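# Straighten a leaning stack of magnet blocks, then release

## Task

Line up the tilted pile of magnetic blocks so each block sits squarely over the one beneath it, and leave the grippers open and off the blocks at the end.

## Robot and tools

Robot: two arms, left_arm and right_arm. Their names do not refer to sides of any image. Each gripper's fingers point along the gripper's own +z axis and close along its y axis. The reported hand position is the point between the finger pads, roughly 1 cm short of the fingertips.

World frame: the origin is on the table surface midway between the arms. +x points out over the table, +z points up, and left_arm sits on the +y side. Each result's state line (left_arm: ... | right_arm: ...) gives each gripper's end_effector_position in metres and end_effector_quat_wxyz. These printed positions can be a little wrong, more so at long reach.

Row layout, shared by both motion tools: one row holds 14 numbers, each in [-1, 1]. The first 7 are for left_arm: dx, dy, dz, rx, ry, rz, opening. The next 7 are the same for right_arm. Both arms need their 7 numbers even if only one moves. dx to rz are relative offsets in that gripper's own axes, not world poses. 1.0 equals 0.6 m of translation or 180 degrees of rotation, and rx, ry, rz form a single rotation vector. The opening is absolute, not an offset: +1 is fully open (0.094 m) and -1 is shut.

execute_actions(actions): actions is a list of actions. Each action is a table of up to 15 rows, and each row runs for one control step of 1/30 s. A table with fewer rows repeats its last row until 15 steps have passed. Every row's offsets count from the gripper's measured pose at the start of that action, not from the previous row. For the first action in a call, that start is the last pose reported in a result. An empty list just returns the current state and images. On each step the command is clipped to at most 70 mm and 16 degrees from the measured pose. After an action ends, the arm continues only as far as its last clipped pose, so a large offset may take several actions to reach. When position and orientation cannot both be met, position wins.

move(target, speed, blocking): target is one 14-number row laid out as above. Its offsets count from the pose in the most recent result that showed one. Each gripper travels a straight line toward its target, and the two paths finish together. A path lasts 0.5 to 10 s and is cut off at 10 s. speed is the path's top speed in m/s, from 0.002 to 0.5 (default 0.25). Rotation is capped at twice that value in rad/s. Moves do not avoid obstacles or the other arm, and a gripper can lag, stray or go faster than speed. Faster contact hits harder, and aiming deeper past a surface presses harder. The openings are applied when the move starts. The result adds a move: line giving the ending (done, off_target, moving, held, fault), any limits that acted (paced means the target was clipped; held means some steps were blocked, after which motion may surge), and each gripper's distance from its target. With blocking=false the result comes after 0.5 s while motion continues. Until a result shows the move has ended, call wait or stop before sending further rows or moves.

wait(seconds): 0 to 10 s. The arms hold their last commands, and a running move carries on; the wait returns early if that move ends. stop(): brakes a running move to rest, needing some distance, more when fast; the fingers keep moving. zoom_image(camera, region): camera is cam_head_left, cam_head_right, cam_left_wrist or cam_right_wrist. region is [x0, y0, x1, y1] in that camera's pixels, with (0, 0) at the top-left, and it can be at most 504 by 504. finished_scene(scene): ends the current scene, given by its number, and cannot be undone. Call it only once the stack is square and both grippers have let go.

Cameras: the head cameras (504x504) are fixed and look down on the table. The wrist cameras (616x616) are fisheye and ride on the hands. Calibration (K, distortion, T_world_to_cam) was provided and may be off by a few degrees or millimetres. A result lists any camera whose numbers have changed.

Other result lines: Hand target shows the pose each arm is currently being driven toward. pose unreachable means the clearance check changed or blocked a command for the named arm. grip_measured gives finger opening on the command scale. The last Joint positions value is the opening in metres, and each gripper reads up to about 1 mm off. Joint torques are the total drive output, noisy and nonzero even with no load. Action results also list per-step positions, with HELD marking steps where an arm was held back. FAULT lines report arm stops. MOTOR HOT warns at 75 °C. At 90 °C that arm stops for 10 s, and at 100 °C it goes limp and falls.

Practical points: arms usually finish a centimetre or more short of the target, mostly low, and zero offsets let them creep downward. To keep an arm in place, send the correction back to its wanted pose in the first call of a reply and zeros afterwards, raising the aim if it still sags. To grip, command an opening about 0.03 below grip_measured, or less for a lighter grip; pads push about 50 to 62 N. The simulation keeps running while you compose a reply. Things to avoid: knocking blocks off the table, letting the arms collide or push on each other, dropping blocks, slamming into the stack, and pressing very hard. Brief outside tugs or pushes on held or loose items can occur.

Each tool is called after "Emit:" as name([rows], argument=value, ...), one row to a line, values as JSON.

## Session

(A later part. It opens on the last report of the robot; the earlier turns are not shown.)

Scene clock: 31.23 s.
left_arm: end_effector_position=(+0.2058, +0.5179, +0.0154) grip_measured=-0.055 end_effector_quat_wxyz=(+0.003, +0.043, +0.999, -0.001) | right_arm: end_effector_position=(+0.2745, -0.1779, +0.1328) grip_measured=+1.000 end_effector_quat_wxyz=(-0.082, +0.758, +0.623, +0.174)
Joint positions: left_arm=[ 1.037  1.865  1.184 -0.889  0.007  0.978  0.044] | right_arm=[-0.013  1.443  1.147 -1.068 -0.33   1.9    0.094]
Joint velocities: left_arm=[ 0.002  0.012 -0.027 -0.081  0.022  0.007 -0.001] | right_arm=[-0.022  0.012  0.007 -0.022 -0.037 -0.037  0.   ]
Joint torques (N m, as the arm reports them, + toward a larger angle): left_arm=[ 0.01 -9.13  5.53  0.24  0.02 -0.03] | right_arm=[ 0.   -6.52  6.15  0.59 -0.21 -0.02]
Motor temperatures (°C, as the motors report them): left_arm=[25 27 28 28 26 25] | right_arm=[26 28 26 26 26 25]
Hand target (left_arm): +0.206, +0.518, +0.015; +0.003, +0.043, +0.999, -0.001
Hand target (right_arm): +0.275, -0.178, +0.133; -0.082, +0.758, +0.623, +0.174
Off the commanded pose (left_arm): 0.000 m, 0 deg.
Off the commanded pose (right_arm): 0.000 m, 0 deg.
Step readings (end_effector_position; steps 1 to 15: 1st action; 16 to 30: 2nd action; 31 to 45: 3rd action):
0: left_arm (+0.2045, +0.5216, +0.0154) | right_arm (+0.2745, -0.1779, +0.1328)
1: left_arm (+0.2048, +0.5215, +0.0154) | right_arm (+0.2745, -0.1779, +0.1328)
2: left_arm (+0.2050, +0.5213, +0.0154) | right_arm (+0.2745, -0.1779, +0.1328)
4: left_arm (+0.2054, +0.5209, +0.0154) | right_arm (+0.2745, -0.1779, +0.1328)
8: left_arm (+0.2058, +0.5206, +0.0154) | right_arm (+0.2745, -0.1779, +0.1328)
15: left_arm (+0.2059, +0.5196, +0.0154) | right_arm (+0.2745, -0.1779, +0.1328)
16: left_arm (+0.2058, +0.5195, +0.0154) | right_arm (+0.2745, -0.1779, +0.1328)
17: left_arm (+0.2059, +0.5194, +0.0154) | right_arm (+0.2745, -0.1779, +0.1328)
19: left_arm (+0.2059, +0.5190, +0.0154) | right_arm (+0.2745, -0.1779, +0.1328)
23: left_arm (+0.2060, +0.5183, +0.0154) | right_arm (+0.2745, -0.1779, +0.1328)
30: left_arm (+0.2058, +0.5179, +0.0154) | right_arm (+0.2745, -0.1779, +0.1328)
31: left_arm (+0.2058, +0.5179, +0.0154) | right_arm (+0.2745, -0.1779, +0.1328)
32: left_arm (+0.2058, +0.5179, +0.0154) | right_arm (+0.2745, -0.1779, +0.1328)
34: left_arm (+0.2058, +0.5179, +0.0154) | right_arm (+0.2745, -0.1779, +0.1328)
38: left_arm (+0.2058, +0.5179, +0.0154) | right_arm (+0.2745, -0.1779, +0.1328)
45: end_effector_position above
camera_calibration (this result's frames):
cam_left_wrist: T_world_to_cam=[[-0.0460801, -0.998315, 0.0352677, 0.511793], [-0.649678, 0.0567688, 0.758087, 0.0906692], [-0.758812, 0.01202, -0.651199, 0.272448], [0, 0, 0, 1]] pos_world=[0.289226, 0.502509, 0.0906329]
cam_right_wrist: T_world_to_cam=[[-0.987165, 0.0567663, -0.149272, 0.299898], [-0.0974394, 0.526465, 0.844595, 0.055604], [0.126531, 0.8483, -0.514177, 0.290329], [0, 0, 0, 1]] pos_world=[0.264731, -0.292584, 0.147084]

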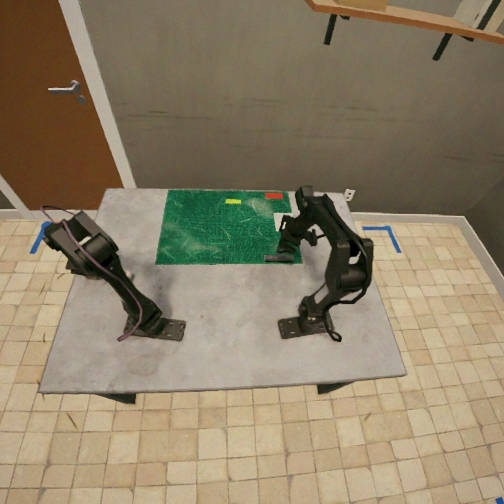

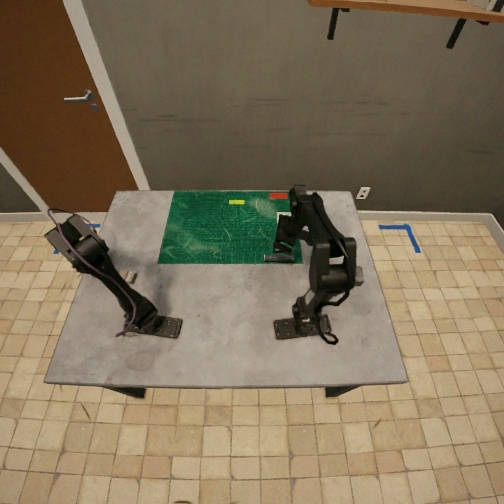

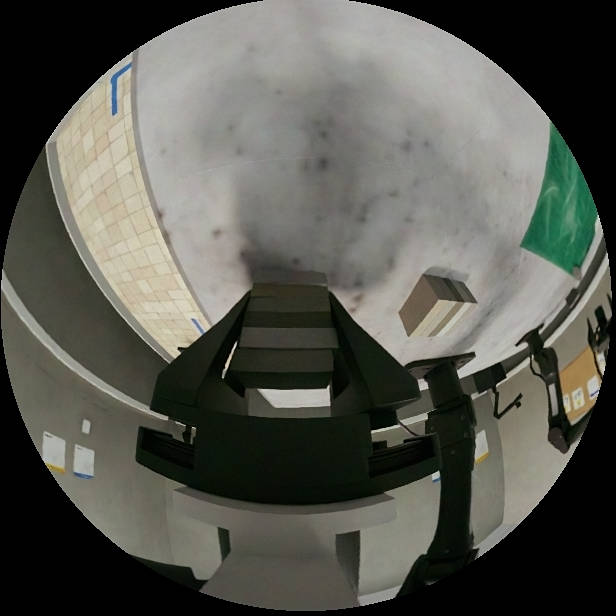

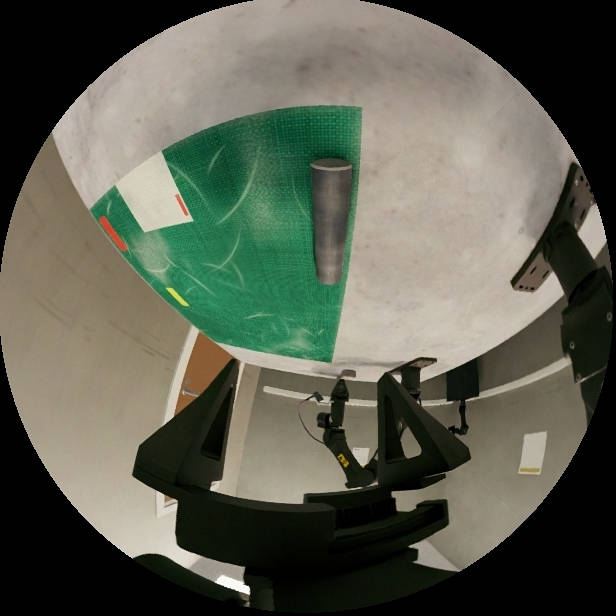

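Emit:
execute_actions([
  [[0,0,0,0,0,0,-0.03,0,0,0,0,0,0,1],[0,0,0,0,0,0,0.0,0,0,0,0,0,0,1],[0,0,0,0,0,0,0.04,0,0,0,0,0,0,1],[0,0,0,0,0,0,0.08,0,0,0,0,0,0,1],[0,0,0,0,0,0,0.12,0,0,0,0,0,0,1],[0,0,-0.003,0,0,0,0.16,0,0,0,0,0,0,1],[0,0,-0.007,0,0,0,0.2,0,0,0,0,0,0,1],[0,0,-0.012,0,0,0,0.2,0,0,0,0,0,0,1],[0,0,-0.018,0,0,0,0.2,0,0,0,0,0,0,1],[0,0,-0.024,0,0,0,0.2,0,0,0,0,0,0,1],[0,0,-0.030,0,0,0,0.2,0,0,0,0,0,0,1],[0,0,-0.036,0,0,0,0.2,0,0,0,0,0,0,1],[0,0,-0.042,0,0,0,0.2,0,0,0,0,0,0,1],[0,0,-0.047,0,0,0,0.2,0,0,0,0,0,0,1],[0,0,-0.05,0,0,0,0.2,0,0,0,0,0,0,1]],
])

Emit:
wait(seconds=0.4)

Emit:
zoom_image(camera="cam_left_wrist", region=[190, 215, 390, 415])

Scene clock: 32.37 s.
left_arm: end_effector_position=(+0.2049, +0.5168, +0.0265) grip_measured=+0.198 end_effector_quat_wxyz=(-0.000, +0.043, +0.999, -0.006) | right_arm: end_effector_position=(+0.2745, -0.1779, +0.1328) grip_measured=+1.000 end_effector_quat_wxyz=(-0.082, +0.758, +0.623, +0.174)
Joint positions: left_arm=[ 1.037  1.853  1.216 -0.945  0.007  0.978  0.056] | right_arm=[-0.013  1.443  1.147 -1.068 -0.33   1.9    0.094]
Joint velocities: left_arm=[-0.002 -0.164  0.227 -0.3    0.022 -0.007  0.   ] | right_arm=[ 0.002 -0.002 -0.007 -0.007 -0.081 -0.051  0.   ]
Joint torques (N m, as the arm reports them, + toward a larger angle): left_arm=[  0.19 -11.01   7.4    0.08   0.02   0.  ] | right_arm=[ 0.01 -6.62  6.06  0.6  -0.17 -0.01]
Motor temperatures (°C, as the motors report them): left_arm=[25 27 28 28 26 25] | right_arm=[26 28 26 26 26 25]
Hand target (left_arm): +0.205, +0.518, +0.044; +0.003, +0.043, +0.999, -0.001
Hand target (right_arm): +0.275, -0.178, +0.133; -0.082, +0.758, +0.623, +0.174
Off the commanded pose (left_arm): 0.019 m, 1 deg.
Off the commanded pose (right_arm): 0.000 m, 0 deg.
Step readings (end_effector_position):
0: left_arm (+0.2058, +0.5179, +0.0154) | right_arm (+0.2745, -0.1779, +0.1328)
1: left_arm (+0.2058, +0.5179, +0.0154) | right_arm (+0.2745, -0.1779, +0.1328)
2: left_arm (+0.2058, +0.5179, +0.0154) | right_arm (+0.2745, -0.1779, +0.1328)
4: left_arm (+0.2058, +0.5179, +0.0154) | right_arm (+0.2745, -0.1779, +0.1328)
8: left_arm (+0.2057, +0.5178, +0.0154) | right_arm (+0.2745, -0.1779, +0.1328)
15: end_effector_position above
camera_calibration (this result's frames):
cam_left_wrist: T_world_to_cam=[[-0.0457829, -0.997946, 0.0447985, 0.509768], [-0.644036, 0.0637682, 0.762333, 0.0768583], [-0.763624, 0.00604998, -0.645633, 0.282947], [0, 0, 0, 1]] pos_world=[0.288903, 0.502109, 0.101251]
cam_right_wrist: T_world_to_cam=[[-0.987165, 0.0567663, -0.149272, 0.299898], [-0.0974394, 0.526465, 0.844595, 0.055604], [0.126531, 0.8483, -0.514177, 0.290329], [0, 0, 0, 1]] pos_world=[0.264731, -0.292584, 0.147084]

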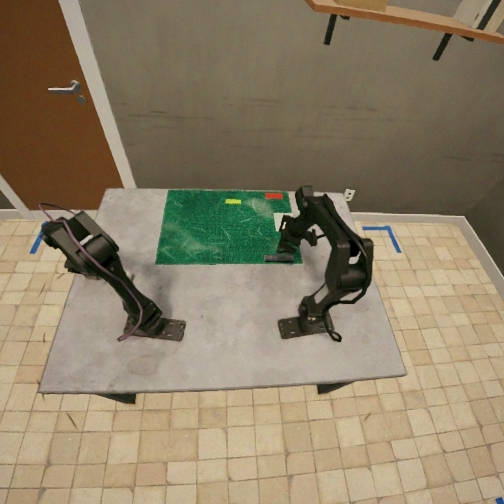

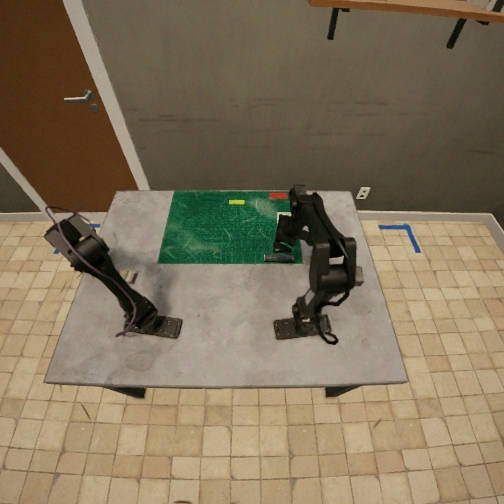

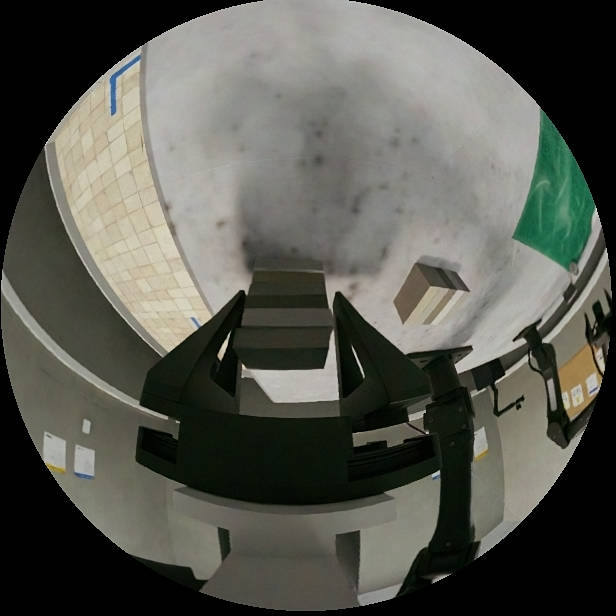

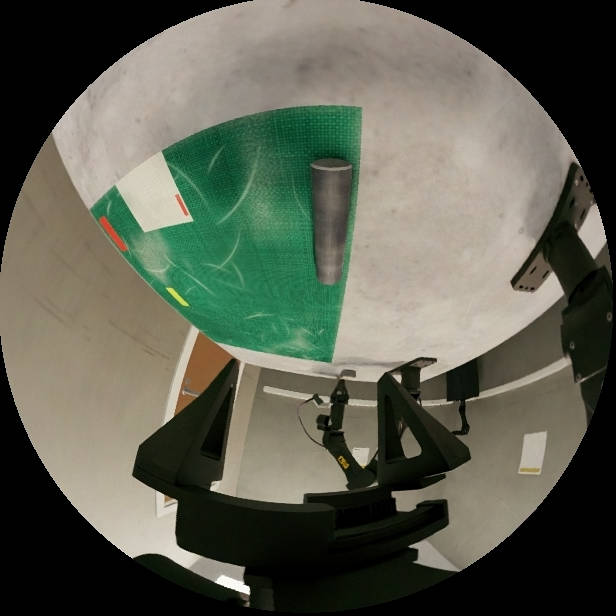

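Scene clock: 32.77 s.
left_arm: end_effector_position=(+0.2050, +0.5169, +0.0365) grip_measured=+0.198 end_effector_quat_wxyz=(+0.001, +0.043, +0.999, -0.004) | right_arm: end_effector_position=(+0.2745, -0.1779, +0.1328) grip_measured=+1.000 end_effector_quat_wxyz=(-0.082, +0.758, +0.623, +0.174)
Joint positions: left_arm=[ 1.037  1.835  1.236 -0.978  0.007  0.978  0.056] | right_arm=[-0.013  1.443  1.147 -1.068 -0.33   1.9    0.094]
Joint velocities: left_arm=[ 0.002  0.002  0.002 -0.081 -0.022  0.007 -0.   ] | right_arm=[-0.007 -0.012 -0.017  0.007  0.022  0.007  0.   ]
Joint torques (N m, as the arm reports them, + toward a larger angle): left_arm=[  0.18 -10.18   6.94   0.05   0.02   0.  ] | right_arm=[ 0.13 -6.59  6.2   0.59 -0.13 -0.02]
Motor temperatures (°C, as the motors report them): left_arm=[25 28 28 28 26 25] | right_arm=[26 28 26 26 26 25]
Hand target (left_arm): +0.205, +0.518, +0.044; +0.003, +0.043, +0.999, -0.001
Hand target (right_arm): +0.275, -0.178, +0.133; -0.082, +0.758, +0.623, +0.174
Off the commanded pose (left_arm): 0.009 m, 0 deg.
Off the commanded pose (right_arm): 0.000 m, 0 deg.
wait: 0.40 s; no rest
camera_calibration (this result's frames):
cam_left_wrist: T_world_to_cam=[[-0.0459063, -0.998099, 0.0411098, 0.509602], [-0.646224, 0.0610541, 0.760702, 0.0711409], [-0.761766, 0.00835489, -0.647798, 0.287956], [0, 0, 0, 1]] pos_world=[0.288722, 0.501884, 0.111471]
cam_right_wrist: T_world_to_cam=[[-0.987165, 0.0567663, -0.149272, 0.299898], [-0.0974394, 0.526465, 0.844595, 0.055604], [0.126531, 0.8483, -0.514177, 0.290329], [0, 0, 0, 1]] pos_world=[0.264731, -0.292584, 0.147084]

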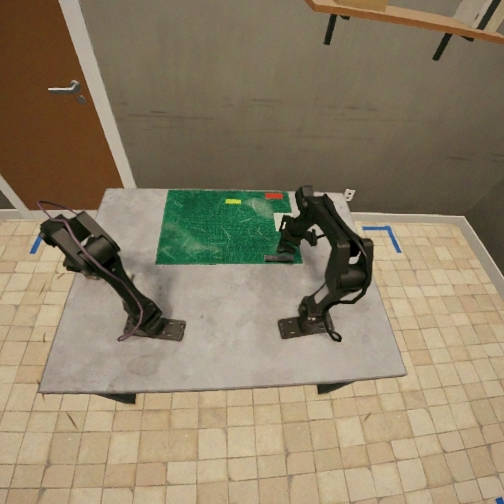

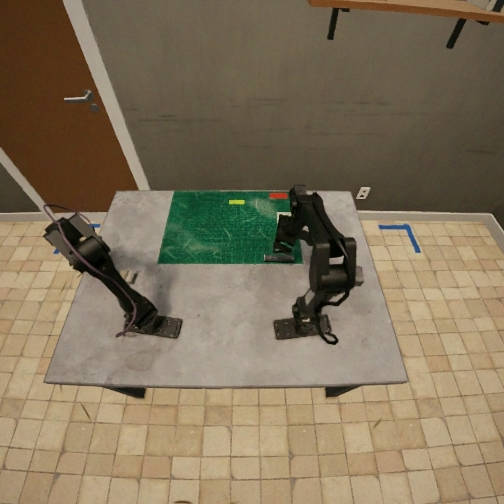

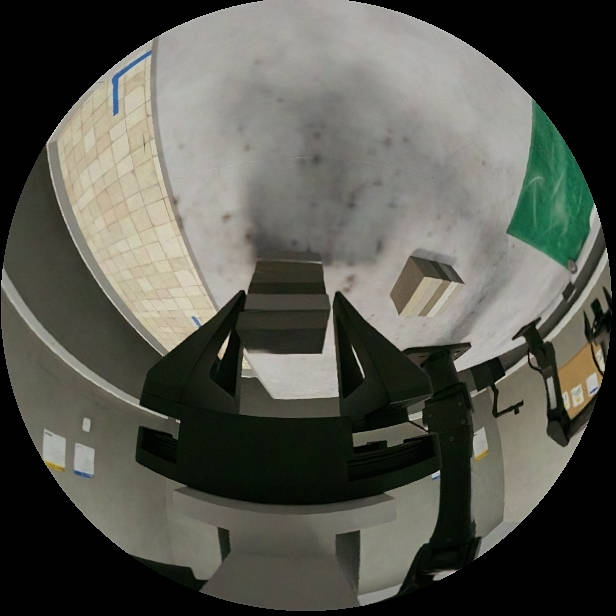

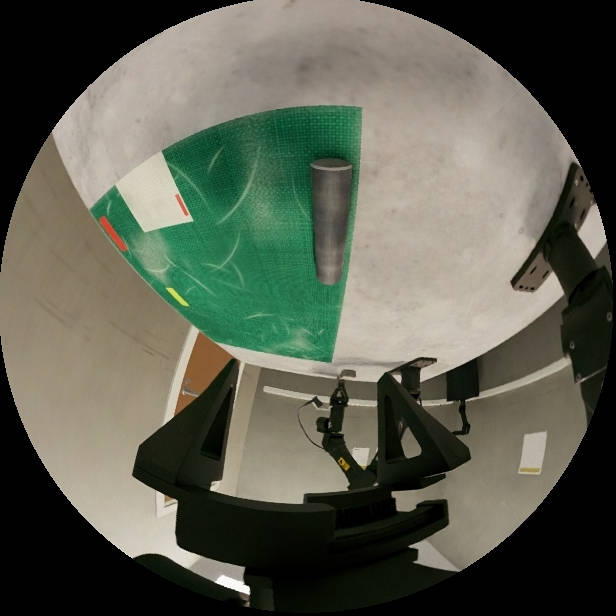

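Region (190, 215, 390, 415) of cam_left_wrist's 616x616 image, scaled by 2.520, with more detail than that image has.

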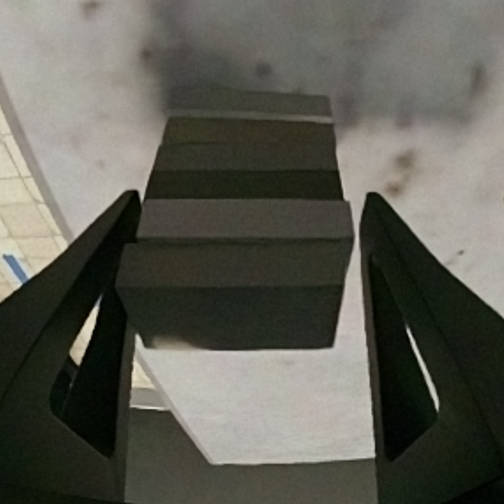

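Emit:
execute_actions([
  [[-0.002,0.003,0,-0.003,0,0,0.17,0,0,0,0,0,0,1],[-0.002,0.003,0,-0.003,0,0,0.14,0,0,0,0,0,0,1],[-0.002,0.003,0,-0.003,0,0,0.11,0,0,0,0,0,0,1],[-0.002,0.003,0,-0.003,0,0,0.09,0,0,0,0,0,0,1],[-0.002,0.003,0,-0.003,0,0,0.07,0,0,0,0,0,0,1],[-0.002,0.003,0,-0.003,0,0,0.055,0,0,0,0,0,0,1],[-0.002,0.003,0,-0.003,0,0,0.04,0,0,0,0,0,0,1],[-0.002,0.003,0,-0.003,0,0,0.025,0,0,0,0,0,0,1],[-0.002,0.003,0,-0.003,0,0,0.01,0,0,0,0,0,0,1],[-0.002,0.003,0,-0.003,0,0,-0.005,0,0,0,0,0,0,1],[-0.002,0.003,0,-0.003,0,0,-0.02,0,0,0,0,0,0,1],[-0.002,0.003,0,-0.003,0,0,-0.035,0,0,0,0,0,0,1],[-0.002,0.003,0,-0.003,0,0,-0.05,0,0,0,0,0,0,1],[-0.002,0.003,0,-0.003,0,0,-0.065,0,0,0,0,0,0,1],[-0.002,0.003,0,-0.003,0,0,-0.08,0,0,0,0,0,0,1]],
  [[0,0,0,0,0,0,-0.095,0,0,0,0,0,0,1],[0,0,0,0,0,0,-0.11,0,0,0,0,0,0,1],[0,0,0,0,0,0,-0.125,0,0,0,0,0,0,1]],
])

Emit:
zoom_image(camera="cam_left_wrist", region=[210, 235, 370, 395])

Scene clock: 34.63 s.
left_arm: end_effector_position=(+0.2047, +0.5184, +0.0365) grip_measured=-0.059 end_effector_quat_wxyz=(-0.000, +0.043, +0.999, -0.001) | right_arm: end_effector_position=(+0.2745, -0.1779, +0.1328) grip_measured=+1.000 end_effector_quat_wxyz=(-0.082, +0.758, +0.623, +0.174)
Joint positions: left_arm=[ 1.037  1.835  1.236 -0.974  0.     0.978  0.044] | right_arm=[-0.013  1.443  1.147 -1.068 -0.33   1.9    0.094]
Joint velocities: left_arm=[-0.007 -0.002  0.002  0.037  0.022 -0.022  0.   ] | right_arm=[ 0.012 -0.002  0.002 -0.007  0.095 -0.037  0.   ]
Joint torques (N m, as the arm reports them, + toward a larger angle): left_arm=[ 0.02 -9.02  5.72  0.24  0.02 -0.02] | right_arm=[ 0.05 -6.55  6.09  0.59 -0.17 -0.01]
Motor temperatures (°C, as the motors report them): left_arm=[25 28 28 28 26 25] | right_arm=[26 28 26 26 26 25]
Hand target (left_arm): +0.205, +0.518, +0.036; -0.000, +0.043, +0.999, -0.001
Hand target (right_arm): +0.275, -0.178, +0.133; -0.082, +0.758, +0.623, +0.174
Off the commanded pose (left_arm): 0.000 m, 0 deg.
Off the commanded pose (right_arm): 0.000 m, 0 deg.
Step readings (end_effector_position; steps 1 to 15: 1st action; 16 to 30: 2nd action):
0: left_arm (+0.2046, +0.5164, +0.0365) | right_arm (+0.2745, -0.1779, +0.1328)
1: left_arm (+0.2045, +0.5164, +0.0365) | right_arm (+0.2745, -0.1779, +0.1328)
2: left_arm (+0.2044, +0.5165, +0.0365) | right_arm (+0.2745, -0.1779, +0.1328)
4: left_arm (+0.2043, +0.5167, +0.0365) | right_arm (+0.2745, -0.1779, +0.1328)
8: left_arm (+0.2046, +0.5174, +0.0365) | right_arm (+0.2745, -0.1779, +0.1328)
15: left_arm (+0.2047, +0.5184, +0.0365) | right_arm (+0.2745, -0.1779, +0.1328)
16: left_arm (+0.2047, +0.5184, +0.0365) | right_arm (+0.2745, -0.1779, +0.1328)
17: left_arm (+0.2047, +0.5184, +0.0365) | right_arm (+0.2745, -0.1779, +0.1328)
19: left_arm (+0.2047, +0.5184, +0.0365) | right_arm (+0.2745, -0.1779, +0.1328)
23: left_arm (+0.2047, +0.5184, +0.0365) | right_arm (+0.2745, -0.1779, +0.1328)
30: end_effector_position above
camera_calibration (this result's frames):
cam_left_wrist: T_world_to_cam=[[-0.0458394, -0.998374, 0.0338967, 0.511517], [-0.644382, 0.0554809, 0.762688, 0.0733347], [-0.763328, 0.0131187, -0.645878, 0.285531], [0, 0, 0, 1]] pos_world=[0.288657, 0.502871, 0.111148]
cam_right_wrist: T_world_to_cam=[[-0.987165, 0.0567663, -0.149272, 0.299898], [-0.0974394, 0.526465, 0.844595, 0.055604], [0.126531, 0.8483, -0.514177, 0.290329], [0, 0, 0, 1]] pos_world=[0.264731, -0.292584, 0.147084]

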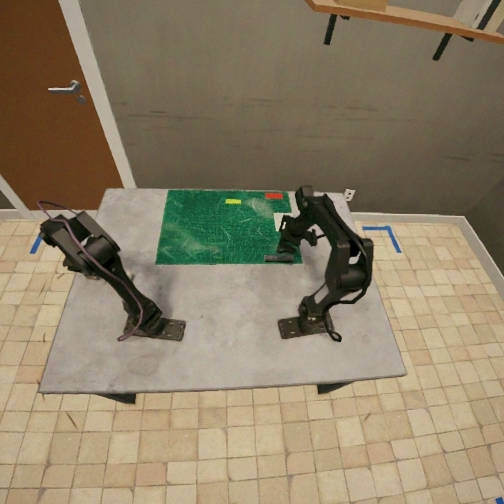

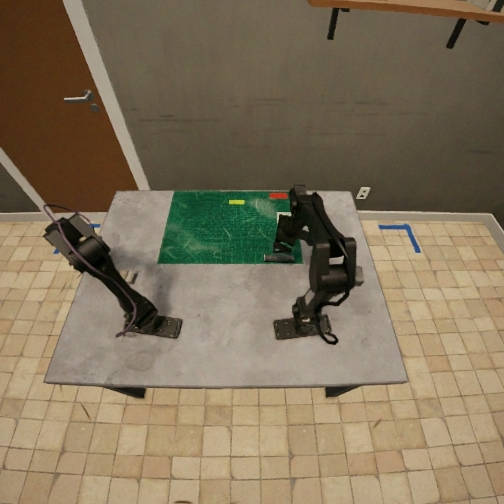

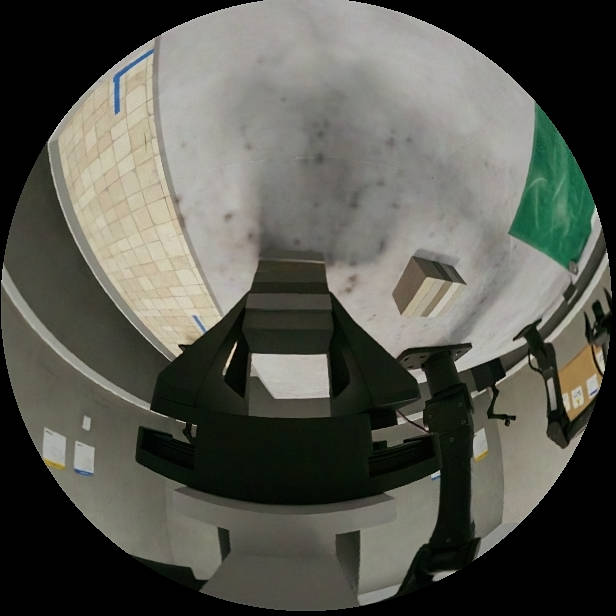

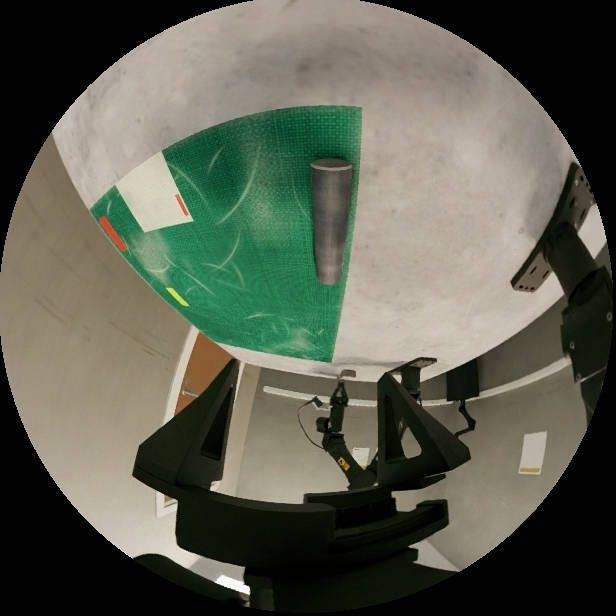

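Region (210, 235, 370, 395) of cam_left_wrist's 616x616 image, scaled by 3.150, with more detail than that image has.

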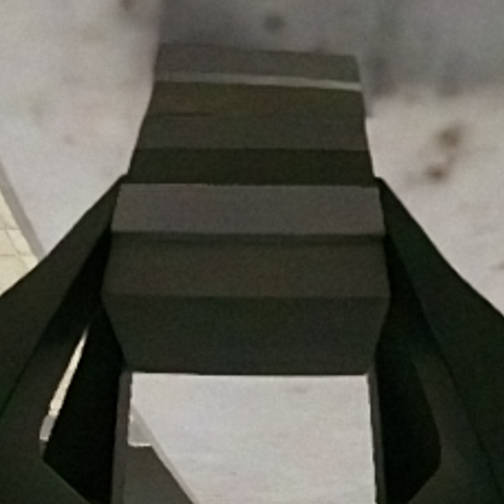

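Emit:
execute_actions([
  [[0,0,0,0,0,0,-0.03,0,0,0,0,0,0,1],[0,0,0,0,0,0,0.02,0,0,0,0,0,0,1],[0,0,0,0,0,0,0.1,0,0,0,0,0,0,1],[0,0,0,0,0,0,0.2,0,0,0,0,0,0,1],[0,0,0,0,0,0,0.3,0,0,0,0,0,0,1],[0,0,0,0,0,0,0.4,0,0,0,0,0,0,1]],
])

Emit:
move(target=[0,0,0,0,0,-0.503,0.4,0,0,0,0,0,0,1], speed=0.5)

Emit:
zoom_image(camera="cam_left_wrist", region=[210, 225, 370, 385])

Scene clock: 35.57 s.
left_arm: end_effector_position=(+0.2047, +0.5184, +0.0365) grip_measured=+0.398 end_effector_quat_wxyz=(-0.000, +0.043, +0.999, -0.001) | right_arm: end_effector_position=(+0.2745, -0.1779, +0.1328) grip_measured=+1.000 end_effector_quat_wxyz=(-0.082, +0.758, +0.623, +0.174)
Joint positions: left_arm=[ 1.037  1.835  1.236 -0.974  0.     0.978  0.066] | right_arm=[-0.013  1.443  1.147 -1.068 -0.33   1.9    0.094]
Joint velocities: left_arm=[-0.022 -0.002  0.007 -0.081  0.007  0.007  0.   ] | right_arm=[-0.022  0.002 -0.012  0.007 -0.051 -0.022  0.   ]
Joint torques (N m, as the arm reports them, + toward a larger angle): left_arm=[ 0.03 -9.01  5.69  0.25  0.01 -0.02] | right_arm=[-0.03 -6.68  6.19  0.58 -0.16 -0.02]
Motor temperatures (°C, as the motors report them): left_arm=[25 28 28 28 26 25] | right_arm=[26 28 26 26 26 25]
Hand target (left_arm): +0.205, +0.518, +0.036; -0.000, +0.043, +0.999, -0.001
Hand target (right_arm): +0.275, -0.178, +0.133; -0.082, +0.758, +0.623, +0.174
Off the commanded pose (left_arm): 0.000 m, 0 deg.
Off the commanded pose (right_arm): 0.000 m, 0 deg.
Step readings (end_effector_position):
0: left_arm (+0.2047, +0.5184, +0.0365) | right_arm (+0.2745, -0.1779, +0.1328)
1: left_arm (+0.2047, +0.5184, +0.0365) | right_arm (+0.2745, -0.1779, +0.1328)
2: left_arm (+0.2047, +0.5184, +0.0365) | right_arm (+0.2745, -0.1779, +0.1328)
4: left_arm (+0.2047, +0.5184, +0.0365) | right_arm (+0.2745, -0.1779, +0.1328)
8: left_arm (+0.2047, +0.5184, +0.0365) | right_arm (+0.2745, -0.1779, +0.1328)
15: end_effector_position above
camera_calibration (this result's frames):
cam_left_wrist: T_world_to_cam=[[-0.0458394, -0.998374, 0.0338967, 0.511517], [-0.644382, 0.0554809, 0.762688, 0.0733347], [-0.763328, 0.0131187, -0.645878, 0.285531], [0, 0, 0, 1]] pos_world=[0.288657, 0.502871, 0.111148]
cam_right_wrist: T_world_to_cam=[[-0.987165, 0.0567663, -0.149272, 0.299898], [-0.0974394, 0.526465, 0.844595, 0.055604], [0.126531, 0.8483, -0.514177, 0.290329], [0, 0, 0, 1]] pos_world=[0.264731, -0.292584, 0.147084]

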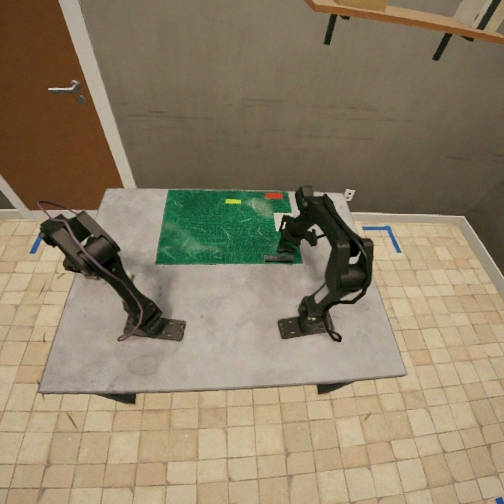

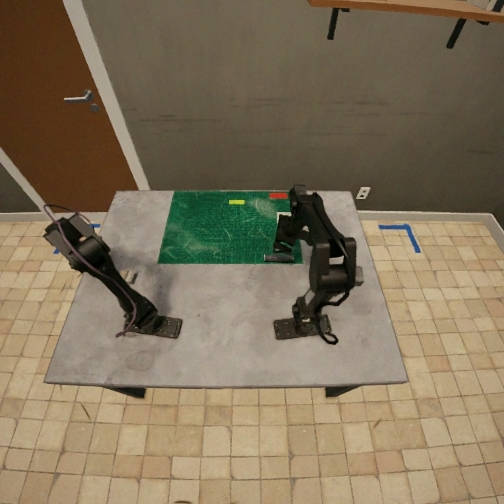

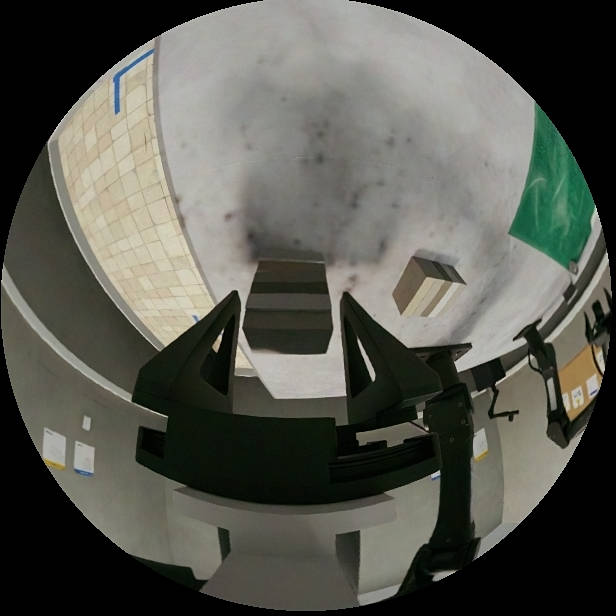

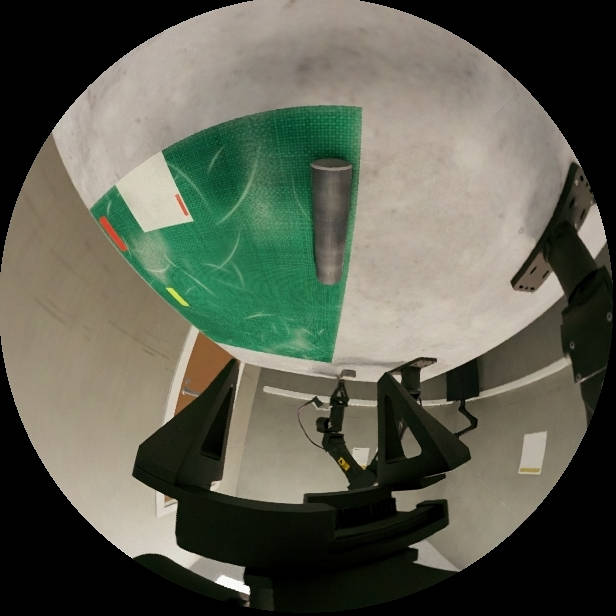

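Scene clock: 37.90 s.
left_arm: end_effector_position=(+0.2048, +0.5183, +0.0365) grip_measured=+0.398 end_effector_quat_wxyz=(+0.001, +0.677, -0.736, +0.001) | right_arm: end_effector_position=(+0.2745, -0.1779, +0.1328) grip_measured=+1.000 end_effector_quat_wxyz=(-0.082, +0.758, +0.623, +0.174)
Joint positions: left_arm=[ 1.037  1.835  1.236 -0.974  0.001 -0.594  0.066] | right_arm=[-0.013  1.443  1.147 -1.068 -0.33   1.9    0.094]
Joint velocities: left_arm=[ 0.002  0.002 -0.017 -0.007 -0.022 -0.022 -0.001] | right_arm=[-0.002 -0.012  0.007 -0.007 -0.037 -0.007  0.   ]
Joint torques (N m, as the arm reports them, + toward a larger angle): left_arm=[ 0.05 -9.02  5.68  0.25  0.01 -0.09] | right_arm=[-0.07 -6.54  6.15  0.6  -0.17 -0.02]
Motor temperatures (°C, as the motors report them): left_arm=[25 28 28 28 26 25] | right_arm=[26 28 26 26 26 25]
Hand target (left_arm): +0.205, +0.518, +0.036; +0.001, +0.680, -0.734, +0.000
Hand target (right_arm): +0.275, -0.178, +0.133; -0.082, +0.758, +0.623, +0.174
Off the commanded pose (left_arm): 0.000 m, 0 deg.
Off the commanded pose (right_arm): 0.000 m, 0 deg.
move: done
camera_calibration (this result's frames):
cam_left_wrist: T_world_to_cam=[[0.9985, -0.0441702, 0.0323556, -0.19702], [-0.053216, -0.643861, 0.76329, 0.314777], [-0.0128821, -0.763867, -0.645246, 0.5346], [0, 0, 0, 1]] pos_world=[0.220362, 0.602333, 0.111056]
cam_right_wrist: T_world_to_cam=[[-0.987165, 0.0567663, -0.149272, 0.299898], [-0.0974394, 0.526465, 0.844595, 0.055604], [0.126531, 0.8483, -0.514177, 0.290329], [0, 0, 0, 1]] pos_world=[0.264731, -0.292584, 0.147084]

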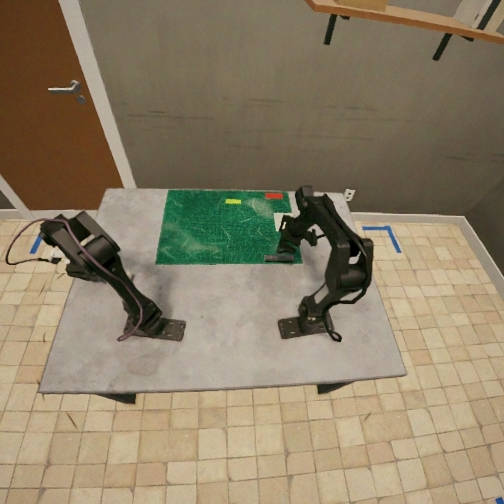

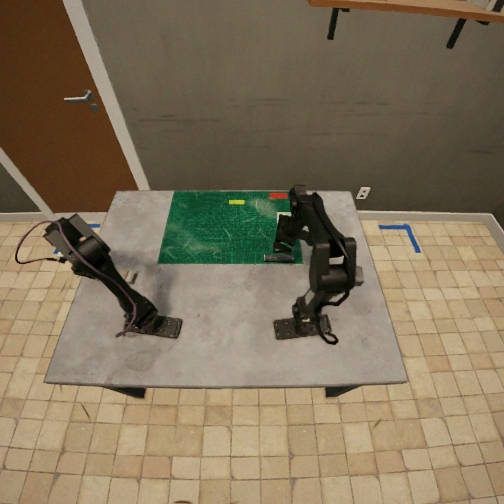

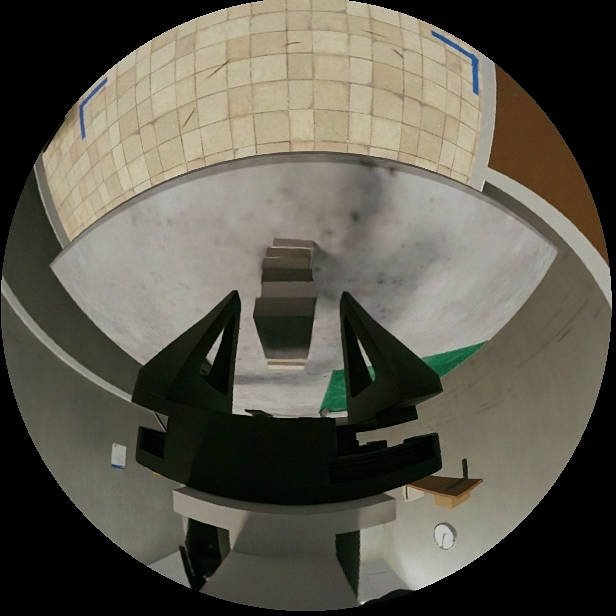

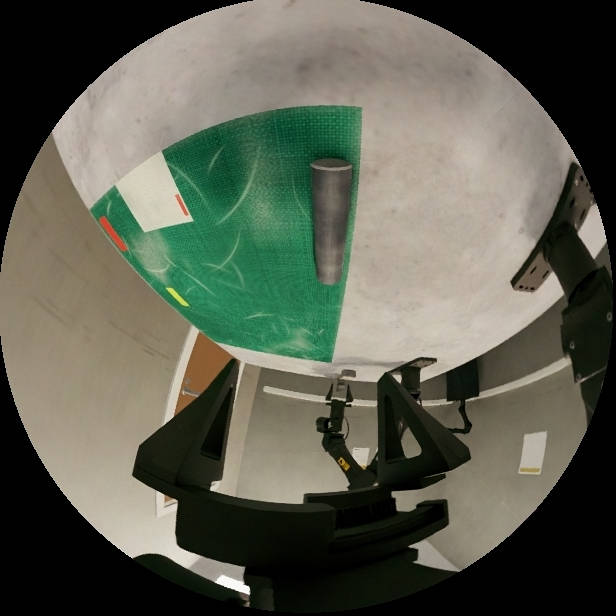

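Region (210, 225, 370, 385) of cam_left_wrist's 616x616 image, scaled by 3.150, with more detail than that image has.

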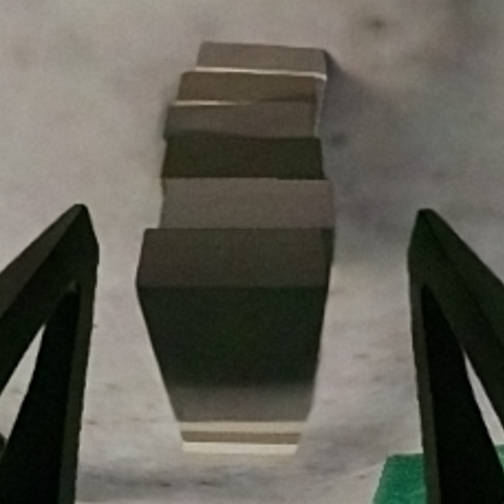

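Emit:
execute_actions([
  [[0,0.002,0,0,0,0,0.3,0,0,0,0,0,0,1],[0,0.002,0,0,0,0,0.2,0,0,0,0,0,0,1],[0,0.002,0,0,0,0,0.1,0,0,0,0,0,0,1],[0,0.002,0,0,0,0,0.0,0,0,0,0,0,0,1],[0,0.002,0,0,0,0,-0.08,0,0,0,0,0,0,1],[0,0.002,0,0,0,0,-0.15,0,0,0,0,0,0,1],[0,0.002,0,0,0,0,-0.2,0,0,0,0,0,0,1],[0,0.002,0,0,0,0,-0.23,0,0,0,0,0,0,1],[0,0.002,0,0,0,0,-0.25,0,0,0,0,0,0,1],[0,0.002,0,0,0,0,-0.27,0,0,0,0,0,0,1],[0,0.002,0,0,0,0,-0.285,0,0,0,0,0,0,1],[0,0.002,0,0,0,0,-0.30,0,0,0,0,0,0,1],[0,0.002,0,0,0,0,-0.315,0,0,0,0,0,0,1],[0,0.002,0,0,0,0,-0.33,0,0,0,0,0,0,1],[0,0.002,0,0,0,0,-0.345,0,0,0,0,0,0,1]],
  [[0,0,0,0,0,0,-0.36,0,0,0,0,0,0,1],[0,0,0,0,0,0,-0.375,0,0,0,0,0,0,1],[0,0,0,0,0,0,-0.39,0,0,0,0,0,0,1],[0,0,0,0,0,0,-0.405,0,0,0,0,0,0,1],[0,0,0,0,0,0,-0.42,0,0,0,0,0,0,1],[0,0,0,0,0,0,-0.435,0,0,0,0,0,0,1],[0,0,0,0,0,0,-0.45,0,0,0,0,0,0,1],[0,0,0,0,0,0,-0.465,0,0,0,0,0,0,1],[0,0,0,0,0,0,-0.48,0,0,0,0,0,0,1],[0,0,0,0,0,0,-0.495,0,0,0,0,0,0,1],[0,0,0,0,0,0,-0.51,0,0,0,0,0,0,1]],
])

Emit:
zoom_image(camera="cam_left_wrist", region=[210, 225, 370, 385])

Scene clock: 39.53 s.
left_arm: end_effector_position=(+0.2042, +0.5184, +0.0365) grip_measured=-0.442 end_effector_quat_wxyz=(+0.001, +0.677, -0.736, -0.001) | right_arm: end_effector_position=(+0.2745, -0.1779, +0.1328) grip_measured=+1.000 end_effector_quat_wxyz=(-0.082, +0.758, +0.623, +0.174)
Joint positions: left_arm=[ 1.037  1.835  1.236 -0.975 -0.002 -0.596  0.026] | right_arm=[-0.013  1.443  1.147 -1.068 -0.33   1.9    0.094]
Joint velocities: left_arm=[ 0.002 -0.002  0.002 -0.007 -0.007 -0.051  0.   ] | right_arm=[ 0.012 -0.007 -0.012  0.066 -0.066 -0.007  0.   ]
Joint torques (N m, as the arm reports them, + toward a larger angle): left_arm=[ 0.03 -9.02  5.72  0.26  0.05 -0.02] | right_arm=[-0.07 -6.58  6.21  0.61 -0.19 -0.02]
Motor temperatures (°C, as the motors report them): left_arm=[25 28 28 28 26 25] | right_arm=[26 28 26 26 26 25]
Hand target (left_arm): +0.205, +0.518, +0.036; +0.001, +0.677, -0.736, +0.000
Hand target (right_arm): +0.275, -0.178, +0.133; -0.082, +0.758, +0.623, +0.174
Off the commanded pose (left_arm): 0.001 m, 0 deg.
Off the commanded pose (right_arm): 0.000 m, 0 deg.
Step readings (end_effector_position; steps 1 to 15: 1st action; 16 to 30: 2nd action):
0: left_arm (+0.2048, +0.5183, +0.0365) | right_arm (+0.2745, -0.1779, +0.1328)
1: left_arm (+0.2048, +0.5183, +0.0365) | right_arm (+0.2745, -0.1779, +0.1328)
2: left_arm (+0.2048, +0.5183, +0.0365) | right_arm (+0.2745, -0.1779, +0.1328)
4: left_arm (+0.2048, +0.5183, +0.0365) | right_arm (+0.2745, -0.1779, +0.1328)
8: left_arm (+0.2048, +0.5183, +0.0365) | right_arm (+0.2745, -0.1779, +0.1328)
15: left_arm (+0.2048, +0.5183, +0.0365) | right_arm (+0.2745, -0.1779, +0.1328)
16: left_arm (+0.2048, +0.5183, +0.0365) | right_arm (+0.2745, -0.1779, +0.1328)
17: left_arm (+0.2048, +0.5183, +0.0365) | right_arm (+0.2745, -0.1779, +0.1328)
19: left_arm (+0.2046, +0.5184, +0.0365) | right_arm (+0.2745, -0.1779, +0.1328)
23: left_arm (+0.2042, +0.5184, +0.0365) | right_arm (+0.2745, -0.1779, +0.1328)
30: end_effector_position above
camera_calibration (this result's frames):
cam_left_wrist: T_world_to_cam=[[0.998677, -0.0423036, 0.029219, -0.197303], [-0.0496285, -0.644743, 0.762787, 0.314565], [-0.0134299, -0.763228, -0.64599, 0.534492], [0, 0, 0, 1]] pos_world=[0.219832, 0.602406, 0.111096]
cam_right_wrist: T_world_to_cam=[[-0.987165, 0.0567663, -0.149272, 0.299898], [-0.0974394, 0.526465, 0.844595, 0.055604], [0.126531, 0.8483, -0.514177, 0.290329], [0, 0, 0, 1]] pos_world=[0.264731, -0.292584, 0.147084]

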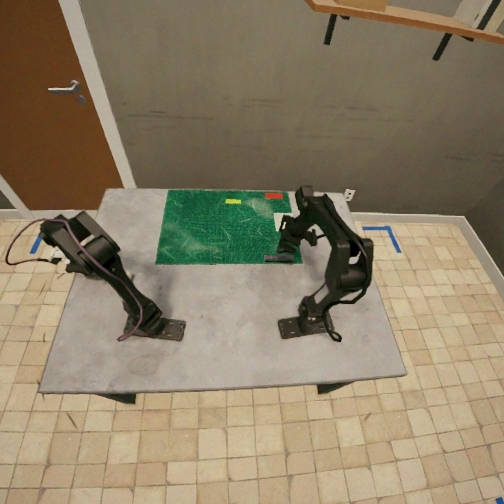

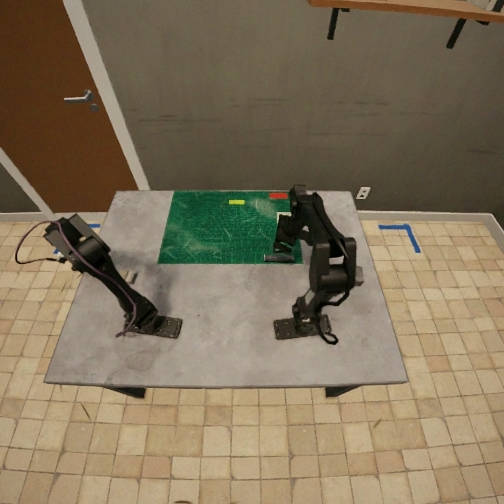

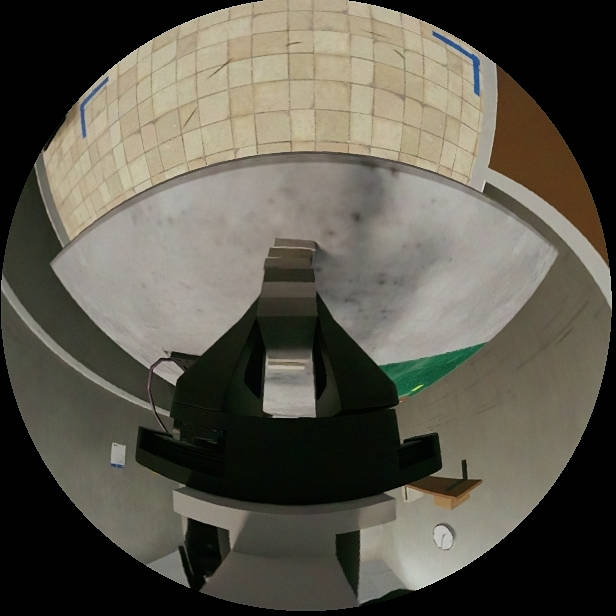

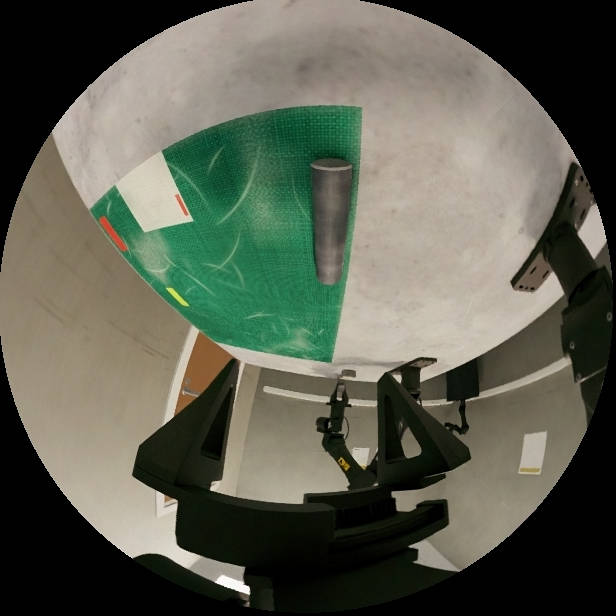

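Region (210, 225, 370, 385) of cam_left_wrist's 616x616 image, scaled by 3.150, with more detail than that image has.

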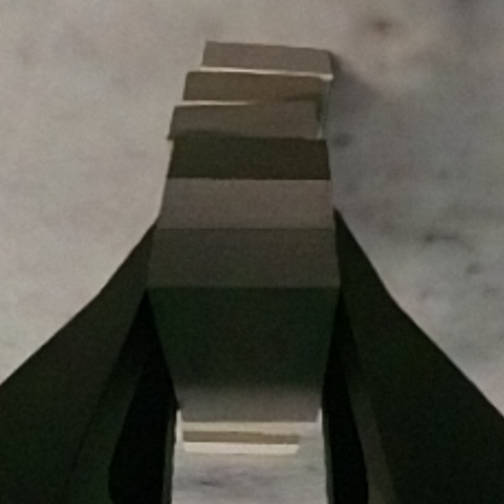

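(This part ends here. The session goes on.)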